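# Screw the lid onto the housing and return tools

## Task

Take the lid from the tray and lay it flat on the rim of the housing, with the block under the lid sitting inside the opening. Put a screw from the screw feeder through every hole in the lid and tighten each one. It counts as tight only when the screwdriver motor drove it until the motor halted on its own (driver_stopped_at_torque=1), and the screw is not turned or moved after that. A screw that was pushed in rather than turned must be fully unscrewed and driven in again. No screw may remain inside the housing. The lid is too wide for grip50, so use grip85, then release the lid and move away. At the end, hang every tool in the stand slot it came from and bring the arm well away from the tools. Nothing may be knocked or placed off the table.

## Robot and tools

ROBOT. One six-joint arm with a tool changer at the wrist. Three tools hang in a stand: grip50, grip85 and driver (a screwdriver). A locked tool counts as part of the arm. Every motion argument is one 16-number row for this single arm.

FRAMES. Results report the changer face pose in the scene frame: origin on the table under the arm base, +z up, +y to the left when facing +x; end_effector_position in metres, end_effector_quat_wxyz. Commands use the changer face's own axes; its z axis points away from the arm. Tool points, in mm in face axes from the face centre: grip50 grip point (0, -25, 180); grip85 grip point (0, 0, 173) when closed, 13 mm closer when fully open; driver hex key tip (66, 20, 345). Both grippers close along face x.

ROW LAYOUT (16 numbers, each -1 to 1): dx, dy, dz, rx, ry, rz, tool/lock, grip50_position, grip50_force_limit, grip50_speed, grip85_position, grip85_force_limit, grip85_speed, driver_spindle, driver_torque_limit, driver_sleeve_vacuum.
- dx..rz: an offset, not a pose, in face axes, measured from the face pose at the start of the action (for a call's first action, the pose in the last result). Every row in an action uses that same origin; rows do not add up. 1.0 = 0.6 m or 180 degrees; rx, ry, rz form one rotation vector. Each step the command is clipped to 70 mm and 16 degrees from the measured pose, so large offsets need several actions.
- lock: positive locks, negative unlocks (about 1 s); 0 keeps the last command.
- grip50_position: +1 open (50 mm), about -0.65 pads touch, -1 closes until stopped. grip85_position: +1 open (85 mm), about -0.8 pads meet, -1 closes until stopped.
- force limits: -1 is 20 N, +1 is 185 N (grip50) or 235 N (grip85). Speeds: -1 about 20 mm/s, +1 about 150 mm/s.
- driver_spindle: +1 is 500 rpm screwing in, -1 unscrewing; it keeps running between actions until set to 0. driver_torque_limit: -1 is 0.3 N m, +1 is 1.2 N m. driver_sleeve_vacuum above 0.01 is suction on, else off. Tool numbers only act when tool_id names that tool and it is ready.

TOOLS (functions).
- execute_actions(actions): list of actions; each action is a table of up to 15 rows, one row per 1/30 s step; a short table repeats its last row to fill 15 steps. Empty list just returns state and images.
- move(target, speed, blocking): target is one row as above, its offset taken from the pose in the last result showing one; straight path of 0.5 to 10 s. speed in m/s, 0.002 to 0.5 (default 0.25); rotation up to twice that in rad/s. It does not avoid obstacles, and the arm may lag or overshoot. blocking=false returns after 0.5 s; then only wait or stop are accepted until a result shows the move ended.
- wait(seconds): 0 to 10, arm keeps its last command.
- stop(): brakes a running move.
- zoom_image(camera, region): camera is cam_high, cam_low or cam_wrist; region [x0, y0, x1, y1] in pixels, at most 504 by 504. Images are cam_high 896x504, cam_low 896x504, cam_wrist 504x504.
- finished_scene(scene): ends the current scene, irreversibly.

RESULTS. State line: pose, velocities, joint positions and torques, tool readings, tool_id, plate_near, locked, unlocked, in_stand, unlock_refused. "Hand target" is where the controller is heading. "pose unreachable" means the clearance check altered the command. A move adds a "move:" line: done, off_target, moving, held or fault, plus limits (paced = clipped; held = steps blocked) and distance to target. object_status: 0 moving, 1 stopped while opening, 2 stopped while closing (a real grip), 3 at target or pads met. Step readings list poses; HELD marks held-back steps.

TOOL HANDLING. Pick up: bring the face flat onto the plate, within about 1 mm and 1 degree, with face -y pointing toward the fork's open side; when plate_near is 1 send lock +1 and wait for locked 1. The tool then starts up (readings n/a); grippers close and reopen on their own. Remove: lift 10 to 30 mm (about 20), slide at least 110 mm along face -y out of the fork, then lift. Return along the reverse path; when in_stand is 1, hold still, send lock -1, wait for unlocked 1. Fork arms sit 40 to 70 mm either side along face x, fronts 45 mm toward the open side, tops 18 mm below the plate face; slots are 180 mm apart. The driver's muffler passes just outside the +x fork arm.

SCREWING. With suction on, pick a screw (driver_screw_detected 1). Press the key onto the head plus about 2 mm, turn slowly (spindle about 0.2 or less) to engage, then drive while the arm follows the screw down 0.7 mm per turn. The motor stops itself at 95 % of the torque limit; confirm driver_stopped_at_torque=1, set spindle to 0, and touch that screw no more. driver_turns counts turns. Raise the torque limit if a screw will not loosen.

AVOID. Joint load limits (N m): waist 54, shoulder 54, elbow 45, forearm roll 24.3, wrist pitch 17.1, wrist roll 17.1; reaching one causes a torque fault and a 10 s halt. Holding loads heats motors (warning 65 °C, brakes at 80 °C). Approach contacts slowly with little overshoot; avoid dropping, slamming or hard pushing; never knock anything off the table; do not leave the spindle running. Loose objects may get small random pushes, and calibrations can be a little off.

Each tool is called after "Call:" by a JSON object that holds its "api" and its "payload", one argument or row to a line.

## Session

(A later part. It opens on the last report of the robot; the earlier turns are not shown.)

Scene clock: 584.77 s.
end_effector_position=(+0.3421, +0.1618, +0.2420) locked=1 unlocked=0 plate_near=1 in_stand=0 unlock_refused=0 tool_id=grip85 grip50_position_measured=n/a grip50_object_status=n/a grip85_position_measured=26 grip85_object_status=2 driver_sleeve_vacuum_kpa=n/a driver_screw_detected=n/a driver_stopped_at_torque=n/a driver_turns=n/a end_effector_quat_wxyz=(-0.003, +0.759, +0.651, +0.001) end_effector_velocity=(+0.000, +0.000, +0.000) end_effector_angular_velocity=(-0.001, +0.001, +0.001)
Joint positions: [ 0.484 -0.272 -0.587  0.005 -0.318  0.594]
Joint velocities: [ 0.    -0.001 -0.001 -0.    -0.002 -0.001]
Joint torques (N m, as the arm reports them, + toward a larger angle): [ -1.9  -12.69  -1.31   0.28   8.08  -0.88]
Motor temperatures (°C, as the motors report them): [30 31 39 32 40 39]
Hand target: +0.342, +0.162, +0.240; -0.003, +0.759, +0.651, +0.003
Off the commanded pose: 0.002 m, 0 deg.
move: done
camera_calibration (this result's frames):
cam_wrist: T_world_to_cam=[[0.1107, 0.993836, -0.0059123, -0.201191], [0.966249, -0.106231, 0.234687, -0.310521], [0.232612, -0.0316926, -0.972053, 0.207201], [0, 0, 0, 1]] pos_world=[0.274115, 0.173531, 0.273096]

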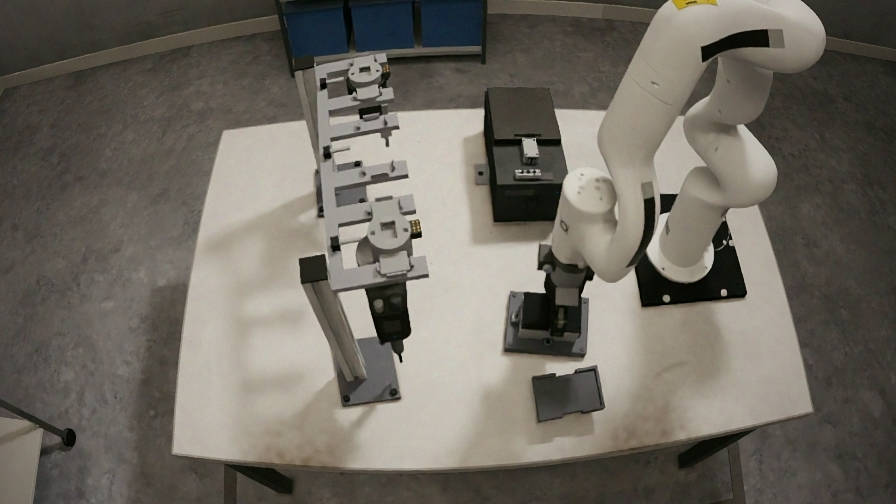

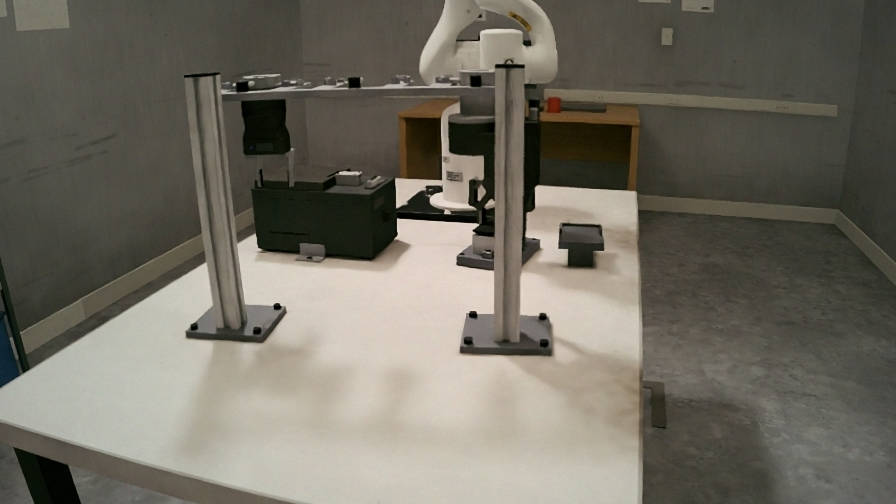

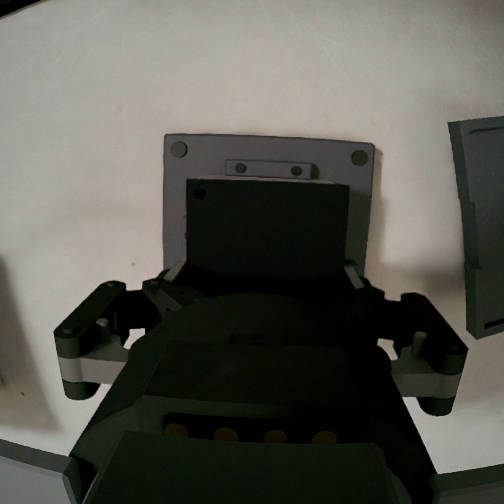

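Call:
{"api": "move", "payload": {
  "target": [0,0,-0.005,0,0,0,0,0,0,0,-1,-0.3,-0.7,0,0,0],
  "speed": 0.005
}}

Call:
{"api": "zoom_image", "payload": {
  "camera": "cam_high",
  "region": [490,260,610,370]
}}

Call:
{"api": "zoom_image", "payload": {
  "camera": "cam_low",
  "region": [450,210,560,270]
}}

Scene clock: 612.10 s.
end_effector_position=(+0.3411, +0.1614, +0.2440) locked=1 unlocked=0 plate_near=1 in_stand=0 unlock_refused=0 tool_id=grip85 grip50_position_measured=n/a grip50_object_status=n/a grip85_position_measured=26 grip85_object_status=2 driver_sleeve_vacuum_kpa=n/a driver_screw_detected=n/a driver_stopped_at_torque=n/a driver_turns=n/a end_effector_quat_wxyz=(-0.003, +0.759, +0.651, +0.000) end_effector_velocity=(+0.003, +0.001, +0.005) end_effector_angular_velocity=(+0.002, -0.004, -0.002)
Joint positions: [ 0.484 -0.266 -0.586  0.005 -0.325  0.594]
Joint velocities: [-0.001  0.007 -0.009  0.    -0.011  0.001]
Joint torques (N m, as the arm reports them, + toward a larger angle): [ -1.38  31.42 -15.4   -0.44   0.03  -0.31]
Motor temperatures (°C, as the motors report them): [30 31 38 32 41 39]
Hand target: +0.342, +0.162, +0.245; -0.003, +0.759, +0.651, +0.001
Off the commanded pose: 0.001 m, 0 deg.
move: done
camera_calibration (this result's frames):
cam_wrist: T_world_to_cam=[[0.110761, 0.993821, -0.00720047, -0.200346], [0.966777, -0.106062, 0.232578, -0.30983], [0.230377, -0.0327218, -0.972551, 0.210371], [0, 0, 0, 1]] pos_world=[0.273262, 0.173131, 0.275214]

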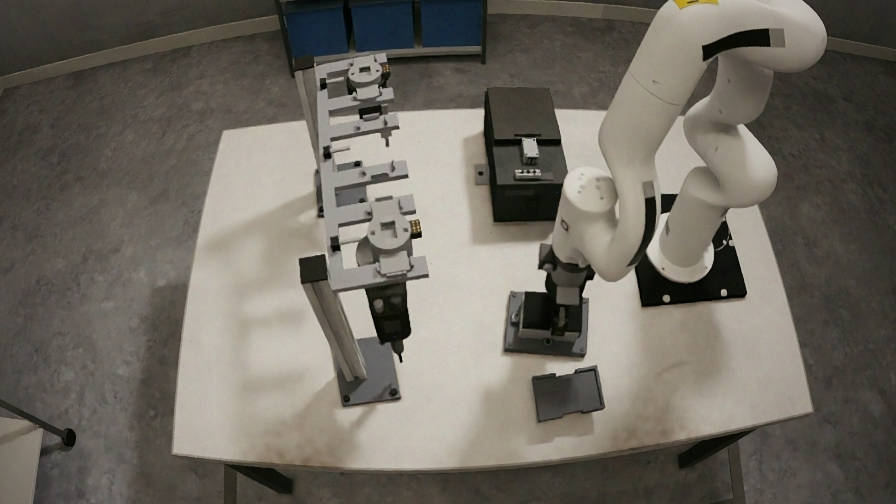

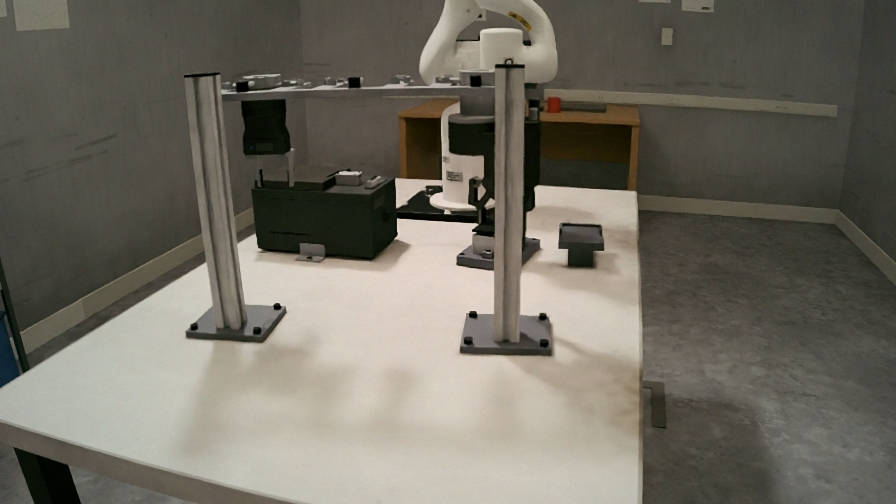

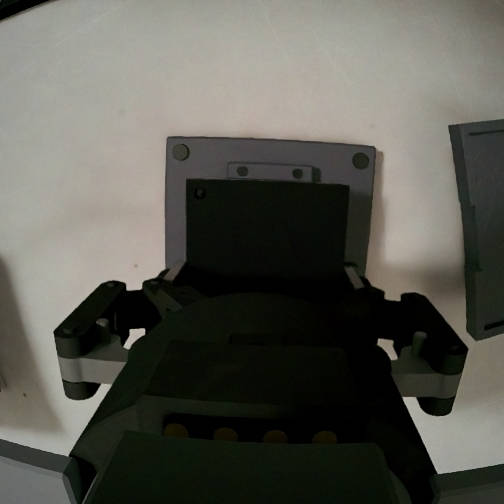

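Region (490, 260, 610, 370) of cam_high's 896x504 image, scaled by 4.200, with more detail than that image has; it fills the top 462 rows of this view, and the rest is white.

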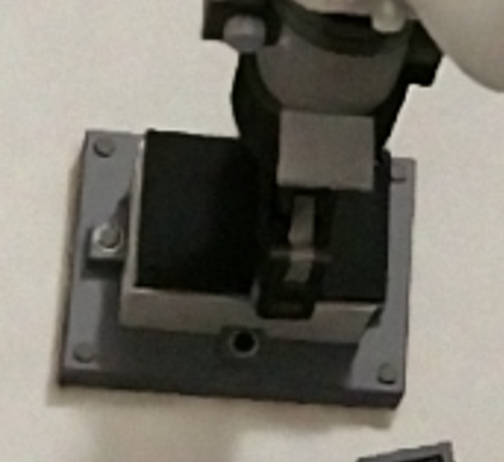

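Region (450, 210, 560, 270) of cam_low's 896x504 image, scaled by 4.582, with more detail than that image has; it fills the top 275 rows of this view, and the rest is white.

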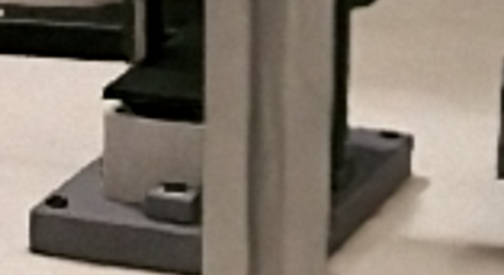

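Call:
{"api": "zoom_image", "payload": {
  "camera": "cam_wrist",
  "region": [170,160,250,220]
}}

Call:
{"api": "zoom_image", "payload": {
  "camera": "cam_wrist",
  "region": [290,150,390,225]
}}

Region (170, 160, 250, 220) of cam_wrist's 504x504 image, scaled by 6.300, with more detail than that image has; it fills the top 378 rows of this view, and the rest is white.

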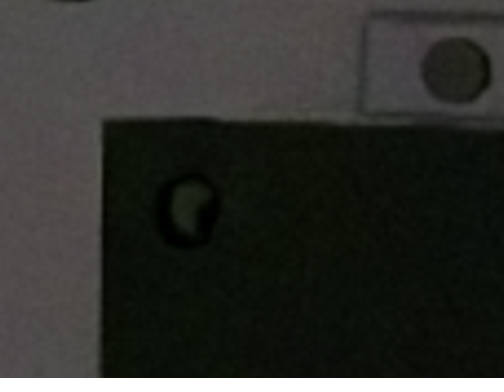

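Region (290, 150, 390, 225) of cam_wrist's 504x504 image, scaled by 5.040, with more detail than that image has; it fills the top 378 rows of this view, and the rest is white.

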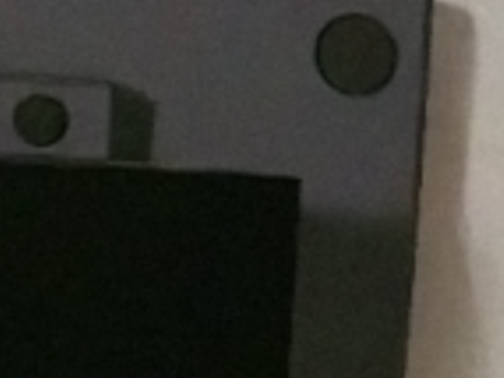

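Call:
{"api": "move", "payload": {
  "target": [0,0.0012,0,-0.00185,0.0012,-0.002,0,0,0,0,-1,-0.3,-0.7,0,0,0],
  "speed": 0.005
}}

Call:
{"api": "zoom_image", "payload": {
  "camera": "cam_wrist",
  "region": [170,140,270,215]
}}

Call:
{"api": "zoom_image", "payload": {
  "camera": "cam_wrist",
  "region": [270,140,370,215]
}}

Scene clock: 709.70 s.
end_effector_position=(+0.3419, +0.1613, +0.2440) locked=1 unlocked=0 plate_near=1 in_stand=0 unlock_refused=0 tool_id=grip85 grip50_position_measured=n/a grip50_object_status=n/a grip85_position_measured=26 grip85_object_status=2 driver_sleeve_vacuum_kpa=n/a driver_screw_detected=n/a driver_stopped_at_torque=n/a driver_turns=n/a end_effector_quat_wxyz=(-0.002, +0.757, +0.653, +0.003) end_effector_velocity=(+0.000, -0.000, -0.000) end_effector_angular_velocity=(+0.000, -0.001, +0.000)
Joint positions: [ 0.483 -0.265 -0.585  0.004 -0.318  0.587]
Joint velocities: [-0.001 -0.001  0.     0.     0.002 -0.001]
Joint torques (N m, as the arm reports them, + toward a larger angle): [ -1.43  31.29 -15.06  -0.31  -0.06  -0.19]
Motor temperatures (°C, as the motors report them): [30 31 39 32 40 39]
Hand target: +0.342, +0.161, +0.244; -0.002, +0.757, +0.653, +0.003
Off the commanded pose: 0.000 m, 0 deg.
move: done
camera_calibration (this result's frames):
cam_wrist: T_world_to_cam=[[0.104651, 0.994502, -0.00371824, -0.199187], [0.965928, -0.100753, 0.238395, -0.312516], [0.236709, -0.0285399, -0.971161, 0.20703], [0, 0, 0, 1]] pos_world=[0.273707, 0.172514, 0.274821]

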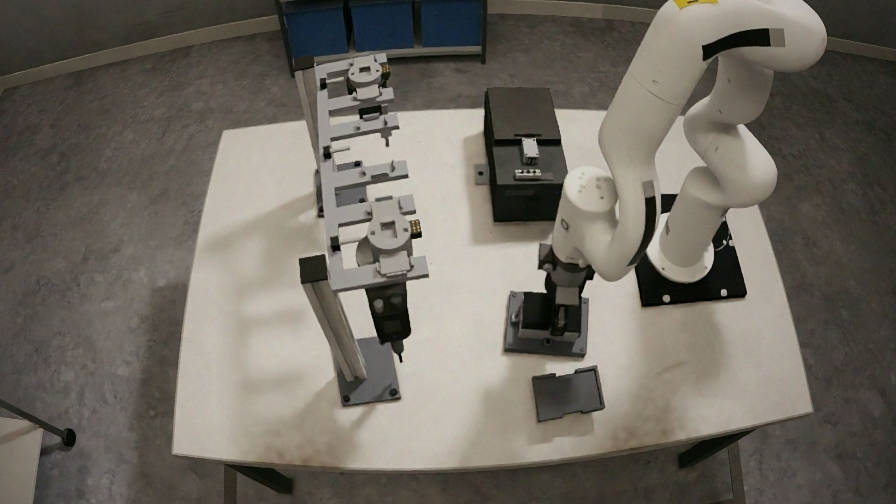

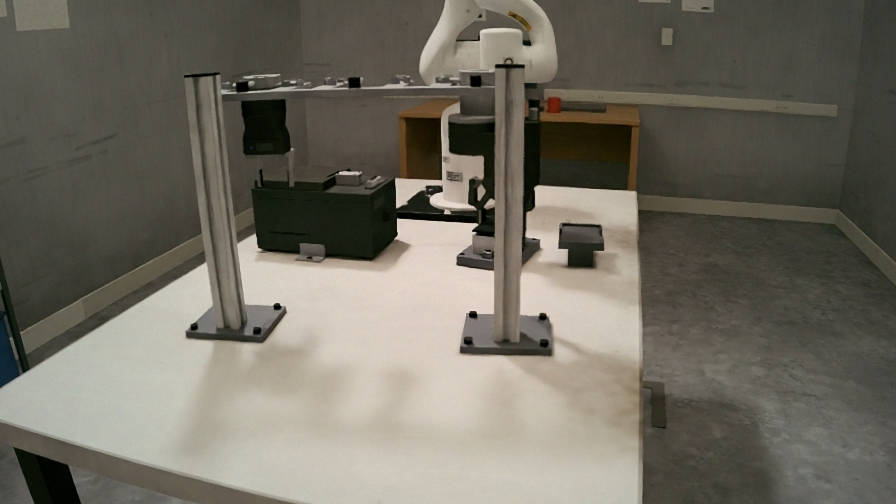

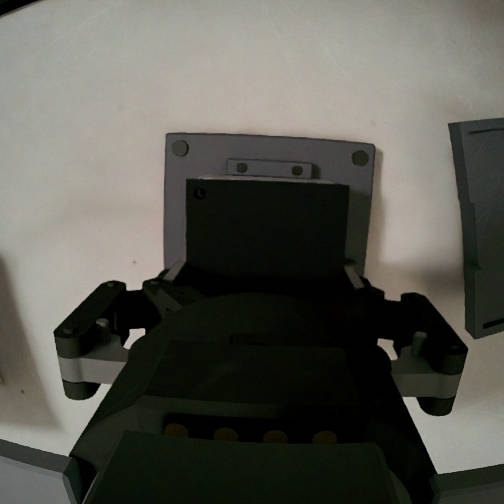

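Region (170, 140, 270, 215) of cam_wrist's 504x504 image, scaled by 5.040, with more detail than that image has; it fills the top 378 rows of this view, and the rest is white.

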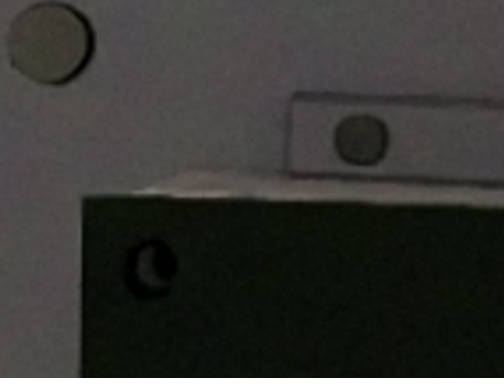

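Region (270, 140, 370, 215) of cam_wrist's 504x504 image, scaled by 5.040, with more detail than that image has; it fills the top 378 rows of this view, and the rest is white.

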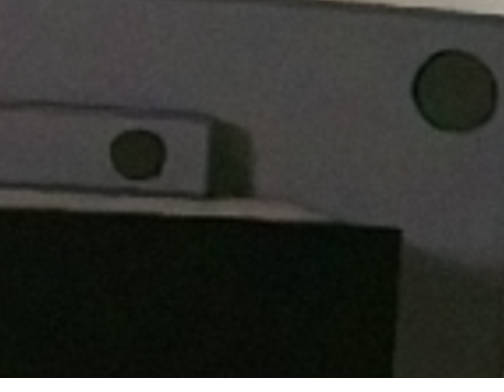

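Call:
{"api": "move", "payload": {
  "target": [0,0,0,0,0,0.0036,0,0,0,0,-1,-0.3,-0.7,0,0,0],
  "speed": 0.005
}}

Call:
{"api": "zoom_image", "payload": {
  "camera": "cam_wrist",
  "region": [170,140,270,215]
}}

Call:
{"api": "zoom_image", "payload": {
  "camera": "cam_wrist",
  "region": [270,140,370,215]
}}

Scene clock: 764.67 s.
end_effector_position=(+0.3419, +0.1613, +0.2440) locked=1 unlocked=0 plate_near=1 in_stand=0 unlock_refused=0 tool_id=grip85 grip50_position_measured=n/a grip50_object_status=n/a grip85_position_measured=26 grip85_object_status=2 driver_sleeve_vacuum_kpa=n/a driver_screw_detected=n/a driver_stopped_at_torque=n/a driver_turns=n/a end_effector_quat_wxyz=(-0.002, +0.761, +0.649, +0.003) end_effector_velocity=(-0.000, +0.000, -0.000) end_effector_angular_velocity=(-0.000, +0.000, +0.000)
Joint positions: [ 0.483 -0.265 -0.585  0.004 -0.318  0.598]
Joint velocities: [ 0.001 -0.    -0.    -0.    -0.     0.001]
Joint torques (N m, as the arm reports them, + toward a larger angle): [ -0.11  31.19 -15.44  -0.01  -0.05  -0.38]
Motor temperatures (°C, as the motors report them): [30 31 39 32 40 39]
Hand target: +0.342, +0.161, +0.244; -0.002, +0.761, +0.649, +0.003
Off the commanded pose: 0.000 m, 0 deg.
move: done
camera_calibration (this result's frames):
cam_wrist: T_world_to_cam=[[0.115823, 0.993263, -0.00370138, -0.202811], [0.964757, -0.111611, 0.238301, -0.310341], [0.236283, -0.0311718, -0.971184, 0.207606], [0, 0, 0, 1]] pos_world=[0.27384, 0.173278, 0.274828]

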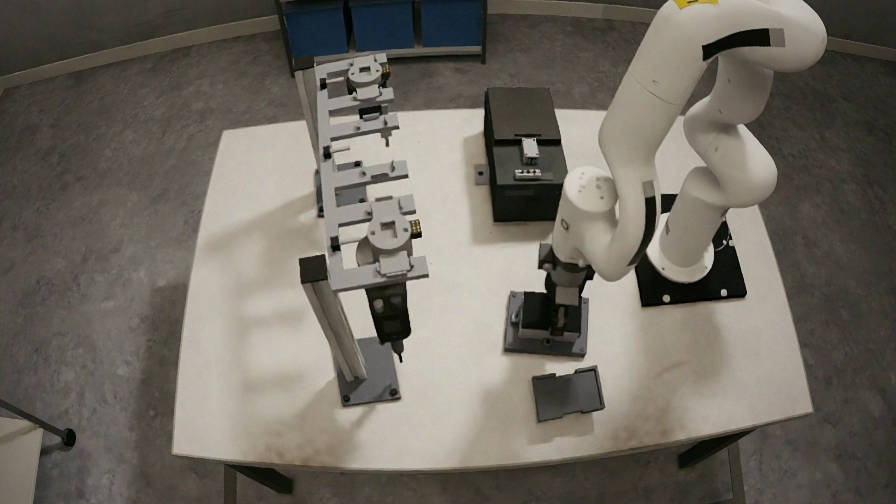

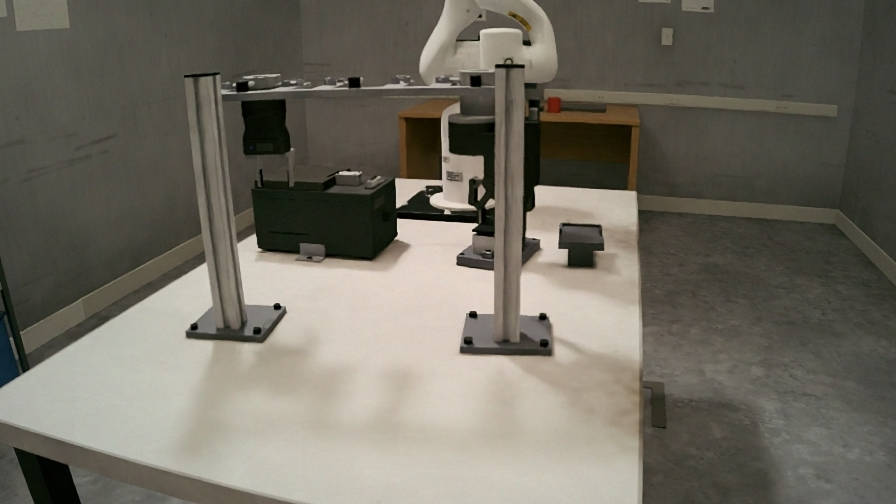

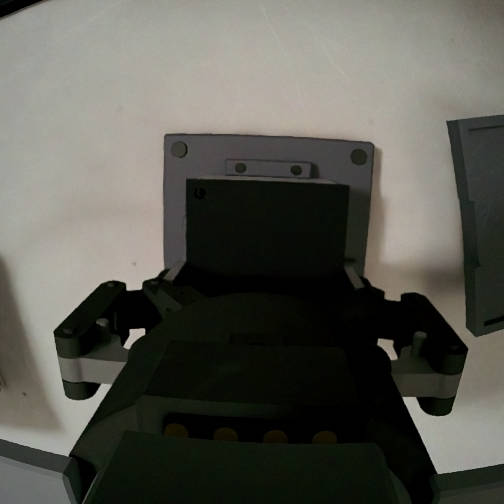

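Region (170, 140, 270, 215) of cam_wrist's 504x504 image, scaled by 5.040, with more detail than that image has; it fills the top 378 rows of this view, and the rest is white.

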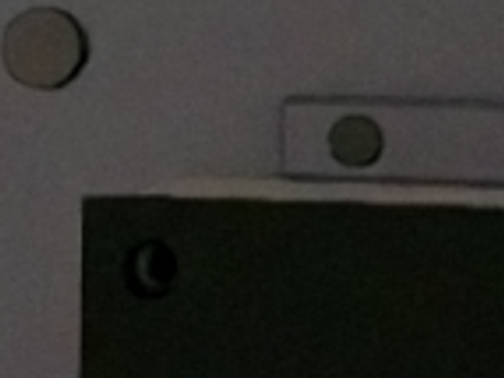

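Region (270, 140, 370, 215) of cam_wrist's 504x504 image, scaled by 5.040, with more detail than that image has; it fills the top 378 rows of this view, and the rest is white.

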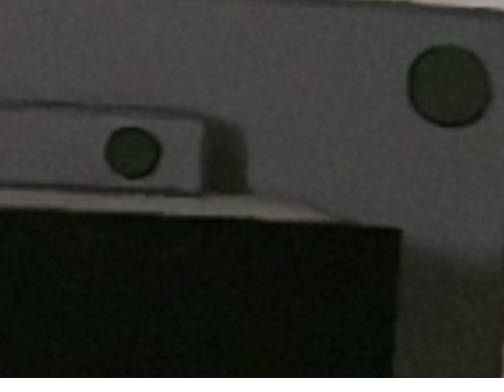

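Call:
{"api": "execute_actions", "payload": {
  "actions": [
    [[0,0.0005,0.0005,0,0,0,0,0,0,0,-1,-0.3,-0.7,0,0,0],[0,0.0005,0.001,0,0,0,0,0,0,0,-1,-0.3,-0.7,0,0,0],[0,0.0005,0.0015,0,0,0,0,0,0,0,-1,-0.3,-0.7,0,0,0],[0,0.0005,0.002,0,0,0,0,0,0,0,-1,-0.3,-0.7,0,0,0]],
    [[0,0,0.0005,0,0,0,0,0,0,0,-1,-0.3,-0.7,0,0,0],[0,0,0.001,0,0,0,0,0,0,0,-1,-0.3,-0.7,0,0,0]]
  ]
}}

Scene clock: 781.50 s.
end_effector_position=(+0.3423, +0.1613, +0.2429) locked=1 unlocked=0 plate_near=1 in_stand=0 unlock_refused=0 tool_id=grip85 grip50_position_measured=n/a grip50_object_status=n/a grip85_position_measured=26 grip85_object_status=2 driver_sleeve_vacuum_kpa=n/a driver_screw_detected=n/a driver_stopped_at_torque=n/a driver_turns=n/a end_effector_quat_wxyz=(-0.003, +0.761, +0.649, +0.003) end_effector_velocity=(-0.001, +0.000, -0.001) end_effector_angular_velocity=(-0.001, +0.001, +0.001)
Joint positions: [ 0.483 -0.269 -0.586  0.004 -0.316  0.598]
Joint velocities: [ 0.001 -0.001  0.001 -0.     0.    -0.001]
Joint torques (N m, as the arm reports them, + toward a larger angle): [-2.74  9.33 -9.67 -0.15  5.27 -0.71]
Motor temperatures (°C, as the motors report them): [30 31 39 32 40 39]
Hand target: +0.342, +0.161, +0.243; -0.003, +0.761, +0.649, +0.003
Off the commanded pose: 0.000 m, 0 deg.
Step readings (end_effector_position; steps 1 to 15: 1st action; 16 to 30: 2nd action):
0: (+0.3419, +0.1613, +0.2440)
1: (+0.3419, +0.1613, +0.2440)
2: (+0.3419, +0.1613, +0.2440)
4: (+0.3420, +0.1613, +0.2437)
8: (+0.3422, +0.1613, +0.2434)
15: (+0.3422, +0.1613, +0.2432)
16: (+0.3422, +0.1613, +0.2432)
17: (+0.3422, +0.1613, +0.2432)
19: (+0.3423, +0.1613, +0.2431)
23: (+0.3423, +0.1613, +0.2430)
30: end_effector_position above
camera_calibration (this result's frames):
cam_wrist: T_world_to_cam=[[0.115992, 0.993241, -0.00422889, -0.202831], [0.964953, -0.111677, 0.237474, -0.310338], [0.235396, -0.0316257, -0.971385, 0.206846], [0, 0, 0, 1]] pos_world=[0.274297, 0.173345, 0.273767]

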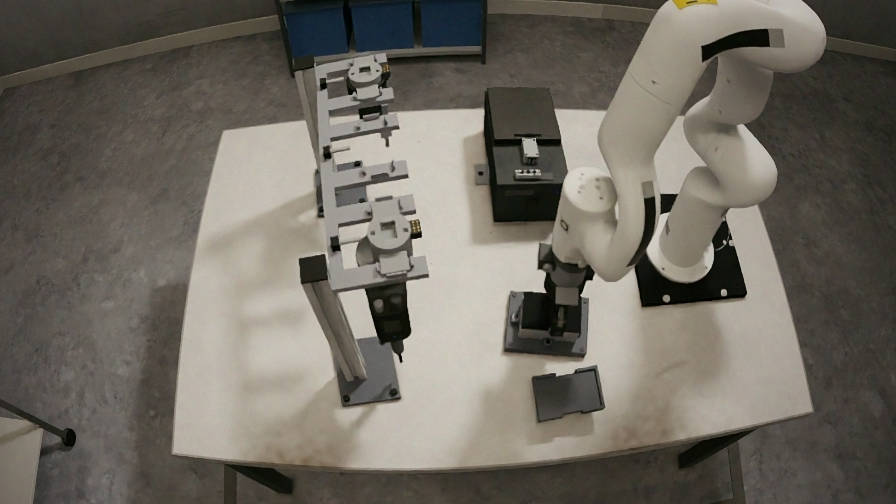

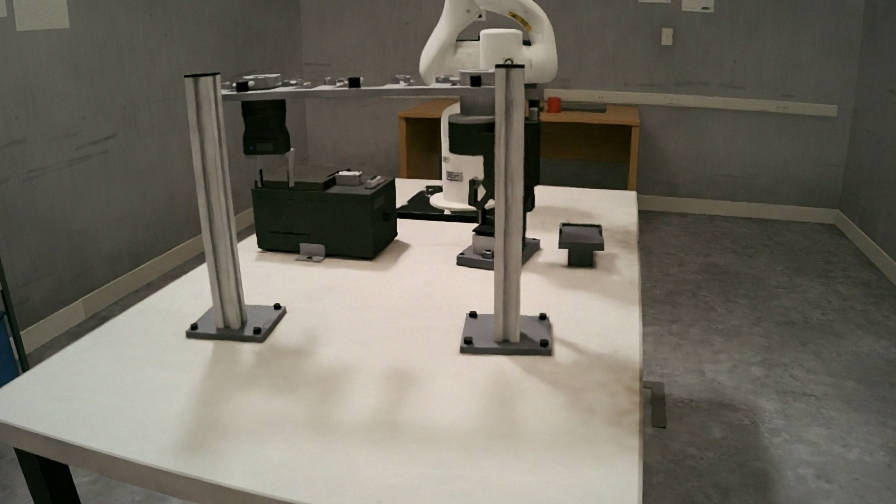

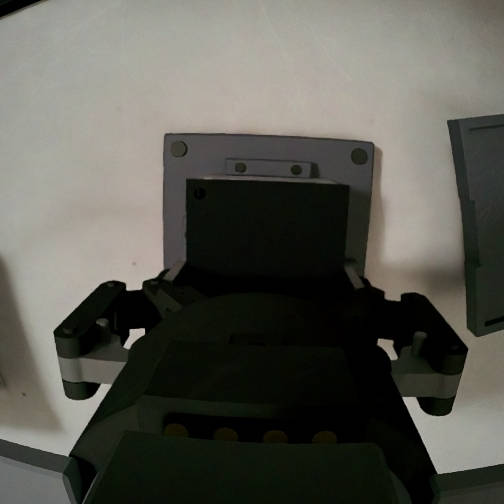

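Call:
{"api": "execute_actions", "payload": {
  "actions": [
    [[0,0.0003,0.0003,0,0,0,0,0,0,0,-1,-0.3,-0.7,0,0,0],[0,0.0006,0.0003,0,0,0,0,0,0,0,-1,-0.3,-0.7,0,0,0],[0,0.0009,0.0003,0,0,0,0,0,0,0,-1,-0.3,-0.7,0,0,0],[0,0.0012,0.0003,0,0,0,0,0,0,0,-1,-0.3,-0.7,0,0,0]],
    [[0,0.0003,0.0003,0,0,0,0,0,0,0,-1,-0.3,-0.7,0,0,0],[0,0.0006,0.0003,0,0,0,0,0,0,0,-1,-0.3,-0.7,0,0,0],[0,0.0009,0.0003,0,0,0,0,0,0,0,-1,-0.3,-0.7,0,0,0],[0,0.0012,0.0003,0,0,0,0,0,0,0,-1,-0.3,-0.7,0,0,0]]
  ]
}}

Call:
{"api": "zoom_image", "payload": {
  "camera": "cam_wrist",
  "region": [170,140,270,215]
}}

Scene clock: 815.20 s.
end_effector_position=(+0.3431, +0.1611, +0.2424) locked=1 unlocked=0 plate_near=1 in_stand=0 unlock_refused=0 tool_id=grip85 grip50_position_measured=n/a grip50_object_status=n/a grip85_position_measured=26 grip85_object_status=2 driver_sleeve_vacuum_kpa=n/a driver_screw_detected=n/a driver_stopped_at_torque=n/a driver_turns=n/a end_effector_quat_wxyz=(-0.003, +0.761, +0.649, +0.002) end_effector_velocity=(+0.001, +0.000, +0.000) end_effector_angular_velocity=(+0.000, -0.001, +0.000)
Joint positions: [ 0.481 -0.272 -0.589  0.005 -0.318  0.596]
Joint velocities: [-0.     0.    -0.001 -0.     0.    -0.001]
Joint torques (N m, as the arm reports them, + toward a larger angle): [ -7.61  37.95 -19.19  -1.31   2.01  -0.23]
Motor temperatures (°C, as the motors report them): [30 31 39 32 40 39]
Hand target: +0.343, +0.161, +0.242; -0.003, +0.761, +0.649, +0.002
Off the commanded pose: 0.000 m, 0 deg.
Step readings (end_effector_position; steps 1 to 15: 1st action; 16 to 30: 2nd action):
0: (+0.3421, +0.1613, +0.2425)
1: (+0.3421, +0.1613, +0.2425)
2: (+0.3422, +0.1613, +0.2425)
4: (+0.3423, +0.1612, +0.2425)
8: (+0.3426, +0.1612, +0.2425)
15: (+0.3427, +0.1612, +0.2426)
16: (+0.3427, +0.1612, +0.2426)
17: (+0.3427, +0.1612, +0.2425)
19: (+0.3428, +0.1612, +0.2425)
23: (+0.3430, +0.1612, +0.2425)
30: end_effector_position above
camera_calibration (this result's frames):
cam_wrist: T_world_to_cam=[[0.115822, 0.993256, -0.00525889, -0.202432], [0.965454, -0.111333, 0.235593, -0.31084], [0.233419, -0.0323641, -0.971838, 0.207099], [0, 0, 0, 1]] pos_world=[0.275207, 0.173162, 0.273434]

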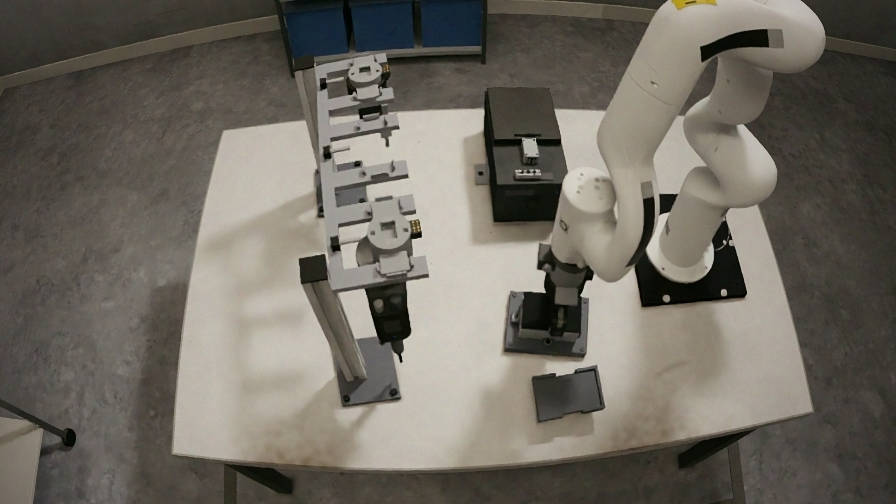

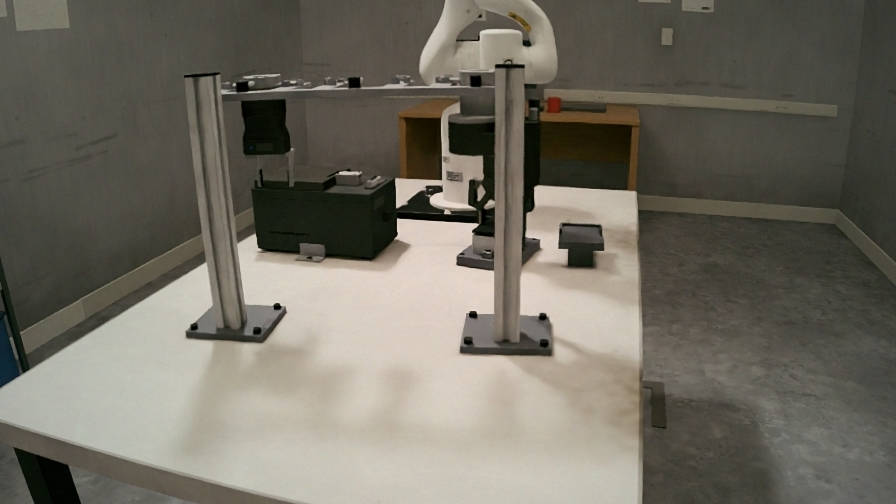

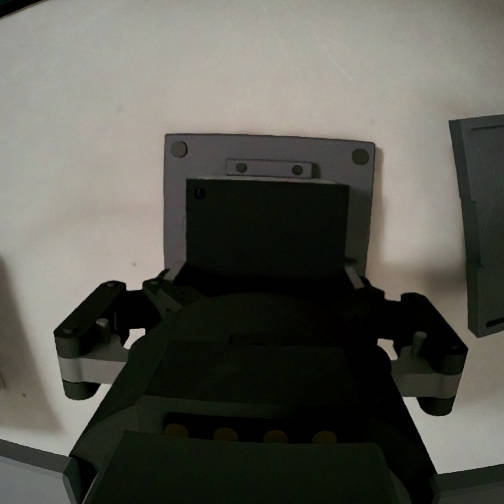

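Region (170, 140, 270, 215) of cam_wrist's 504x504 image, scaled by 5.040, with more detail than that image has; it fills the top 378 rows of this view, and the rest is white.

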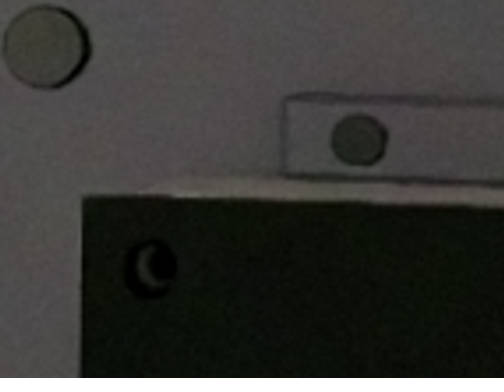

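Call:
{"api": "execute_actions", "payload": {
  "actions": [
    [[0,-0.0004,0.0003,0,0,0,0,0,0,0,-1,-0.3,-0.7,0,0,0],[0,-0.0008,0.0006,0,0,0,0,0,0,0,-1,-0.3,-0.7,0,0,0],[0,-0.0008,0.0009,0,0,0,0,0,0,0,-1,-0.3,-0.7,0,0,0],[0,-0.0008,0.0012,0,0,0,0,0,0,0,-1,-0.3,-0.7,0,0,0]]
  ]
}}

Scene clock: 830.83 s.
end_effector_position=(+0.3430, +0.1612, +0.2421) locked=1 unlocked=0 plate_near=1 in_stand=0 unlock_refused=0 tool_id=grip85 grip50_position_measured=n/a grip50_object_status=n/a grip85_position_measured=26 grip85_object_status=2 driver_sleeve_vacuum_kpa=n/a driver_screw_detected=n/a driver_stopped_at_torque=n/a driver_turns=n/a end_effector_quat_wxyz=(-0.003, +0.761, +0.649, +0.002) end_effector_velocity=(-0.001, -0.000, -0.001) end_effector_angular_velocity=(-0.001, +0.002, +0.001)
Joint positions: [ 0.482 -0.272 -0.588  0.005 -0.316  0.596]
Joint velocities: [ 0.    -0.001  0.001 -0.     0.001 -0.   ]
Joint torques (N m, as the arm reports them, + toward a larger angle): [ -3.75  23.7  -17.28  -0.55   5.4   -0.28]
Motor temperatures (°C, as the motors report them): [30 31 39 32 40 39]
Hand target: +0.343, +0.161, +0.242; -0.003, +0.761, +0.649, +0.002
Off the commanded pose: 0.001 m, 0 deg.
Step readings (end_effector_position):
0: (+0.3434, +0.1611, +0.2424)
1: (+0.3434, +0.1611, +0.2424)
2: (+0.3433, +0.1611, +0.2424)
4: (+0.3432, +0.1612, +0.2423)
8: (+0.3431, +0.1612, +0.2422)
15: end_effector_position above
camera_calibration (this result's frames):
cam_wrist: T_world_to_cam=[[0.115921, 0.993246, -0.00492367, -0.20264], [0.965277, -0.111486, 0.236244, -0.310715], [0.234099, -0.0321383, -0.971681, 0.206482], [0, 0, 0, 1]] pos_world=[0.275079, 0.173267, 0.273042]

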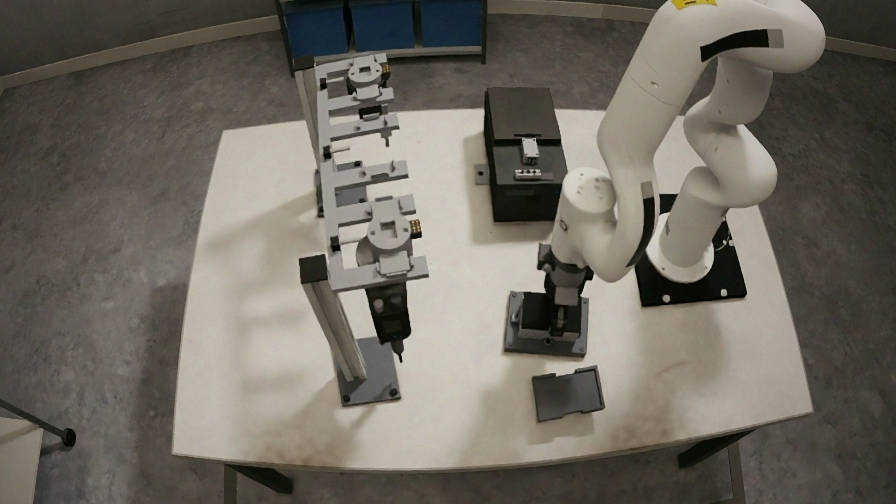

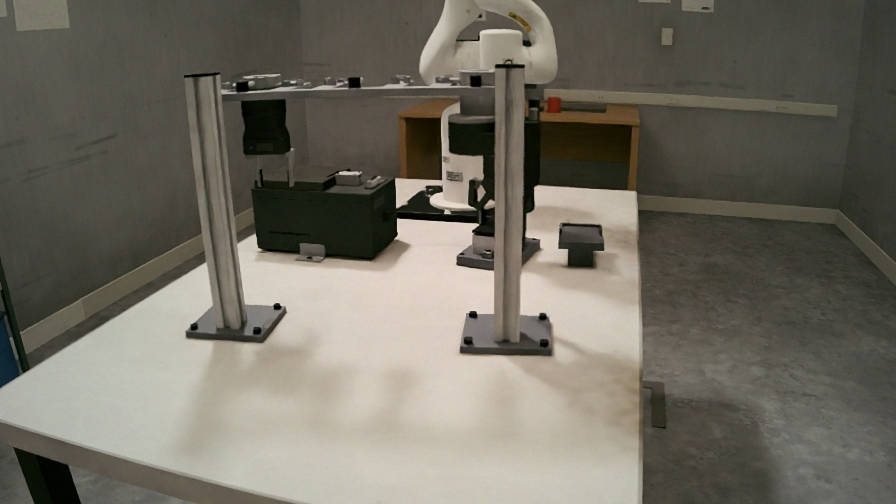

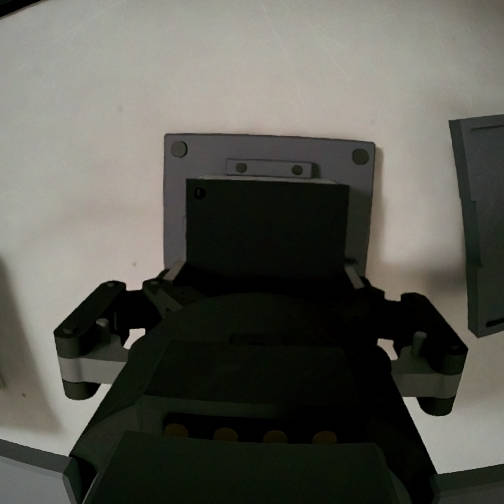

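Call:
{"api": "move", "payload": {
  "target": [0,0,-0.003,0,0,0,0,0,0,0,-1,-0.3,-0.7,0,0,0],
  "speed": 0.005
}}

Call:
{"api": "zoom_image", "payload": {
  "camera": "cam_low",
  "region": [465,220,545,260]
}}

Call:
{"api": "zoom_image", "payload": {
  "camera": "cam_high",
  "region": [505,280,595,350]
}}

Scene clock: 844.67 s.
end_effector_position=(+0.3428, +0.1612, +0.2434) locked=1 unlocked=0 plate_near=1 in_stand=0 unlock_refused=0 tool_id=grip85 grip50_position_measured=n/a grip50_object_status=n/a grip85_position_measured=26 grip85_object_status=2 driver_sleeve_vacuum_kpa=n/a driver_screw_detected=n/a driver_stopped_at_torque=n/a driver_turns=n/a end_effector_quat_wxyz=(-0.003, +0.761, +0.649, +0.002) end_effector_velocity=(+0.001, -0.001, +0.011) end_effector_angular_velocity=(-0.016, +0.030, +0.004)
Joint positions: [ 0.482 -0.269 -0.588  0.005 -0.32   0.596]
Joint velocities: [-0.004  0.016 -0.017 -0.006 -0.068 -0.002]
Joint torques (N m, as the arm reports them, + toward a larger angle): [ -1.65  34.91 -17.52   0.01   1.66  -0.21]
Motor temperatures (°C, as the motors report them): [30 31 39 32 40 39]
Hand target: +0.343, +0.161, +0.244; -0.003, +0.761, +0.649, +0.002
Off the commanded pose: 0.001 m, 0 deg.
move: done
camera_calibration (this result's frames):
cam_wrist: T_world_to_cam=[[0.115665, 0.993275, -0.00509748, -0.202399], [0.965379, -0.111205, 0.235959, -0.310814], [0.233805, -0.0322131, -0.97175, 0.207942], [0, 0, 0, 1]] pos_world=[0.274845, 0.173172, 0.274375]

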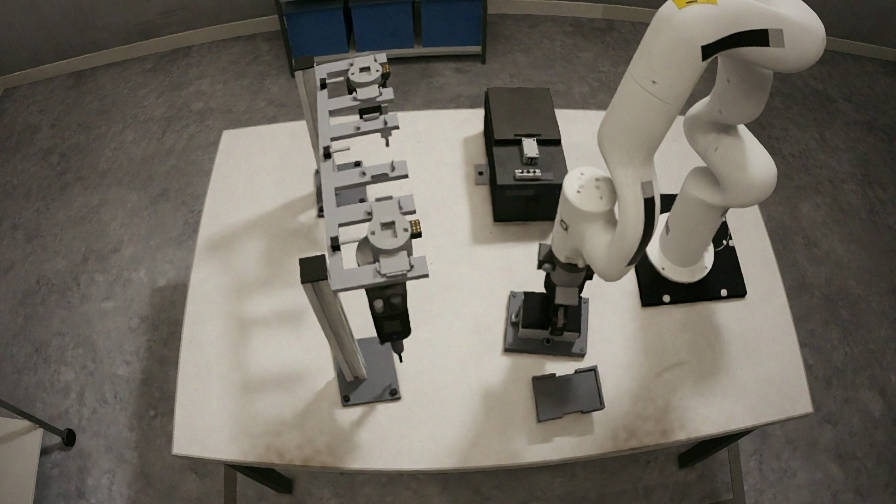

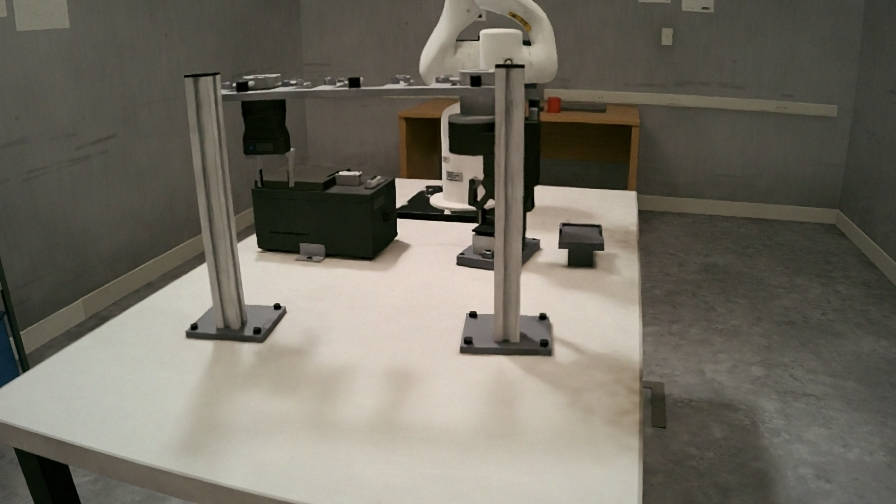

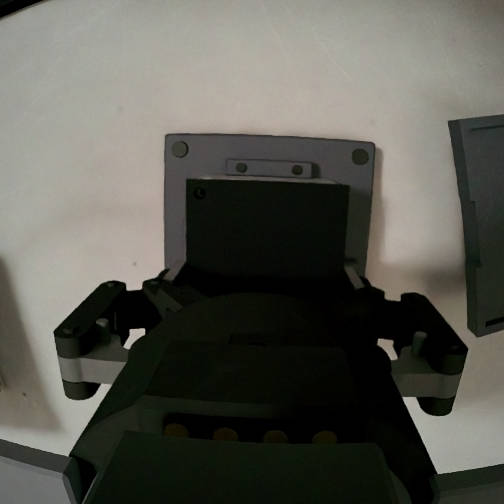

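Region (465, 220, 545, 260) of cam_low's 896x504 image, scaled by 6.300, with more detail than that image has.

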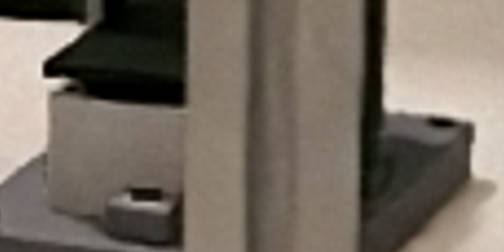

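Region (505, 280, 595, 350) of cam_high's 896x504 image, scaled by 5.600, with more detail than that image has.

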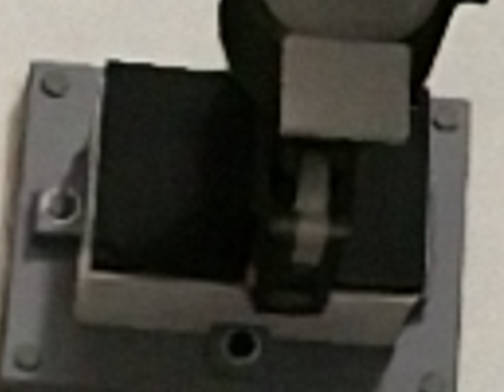

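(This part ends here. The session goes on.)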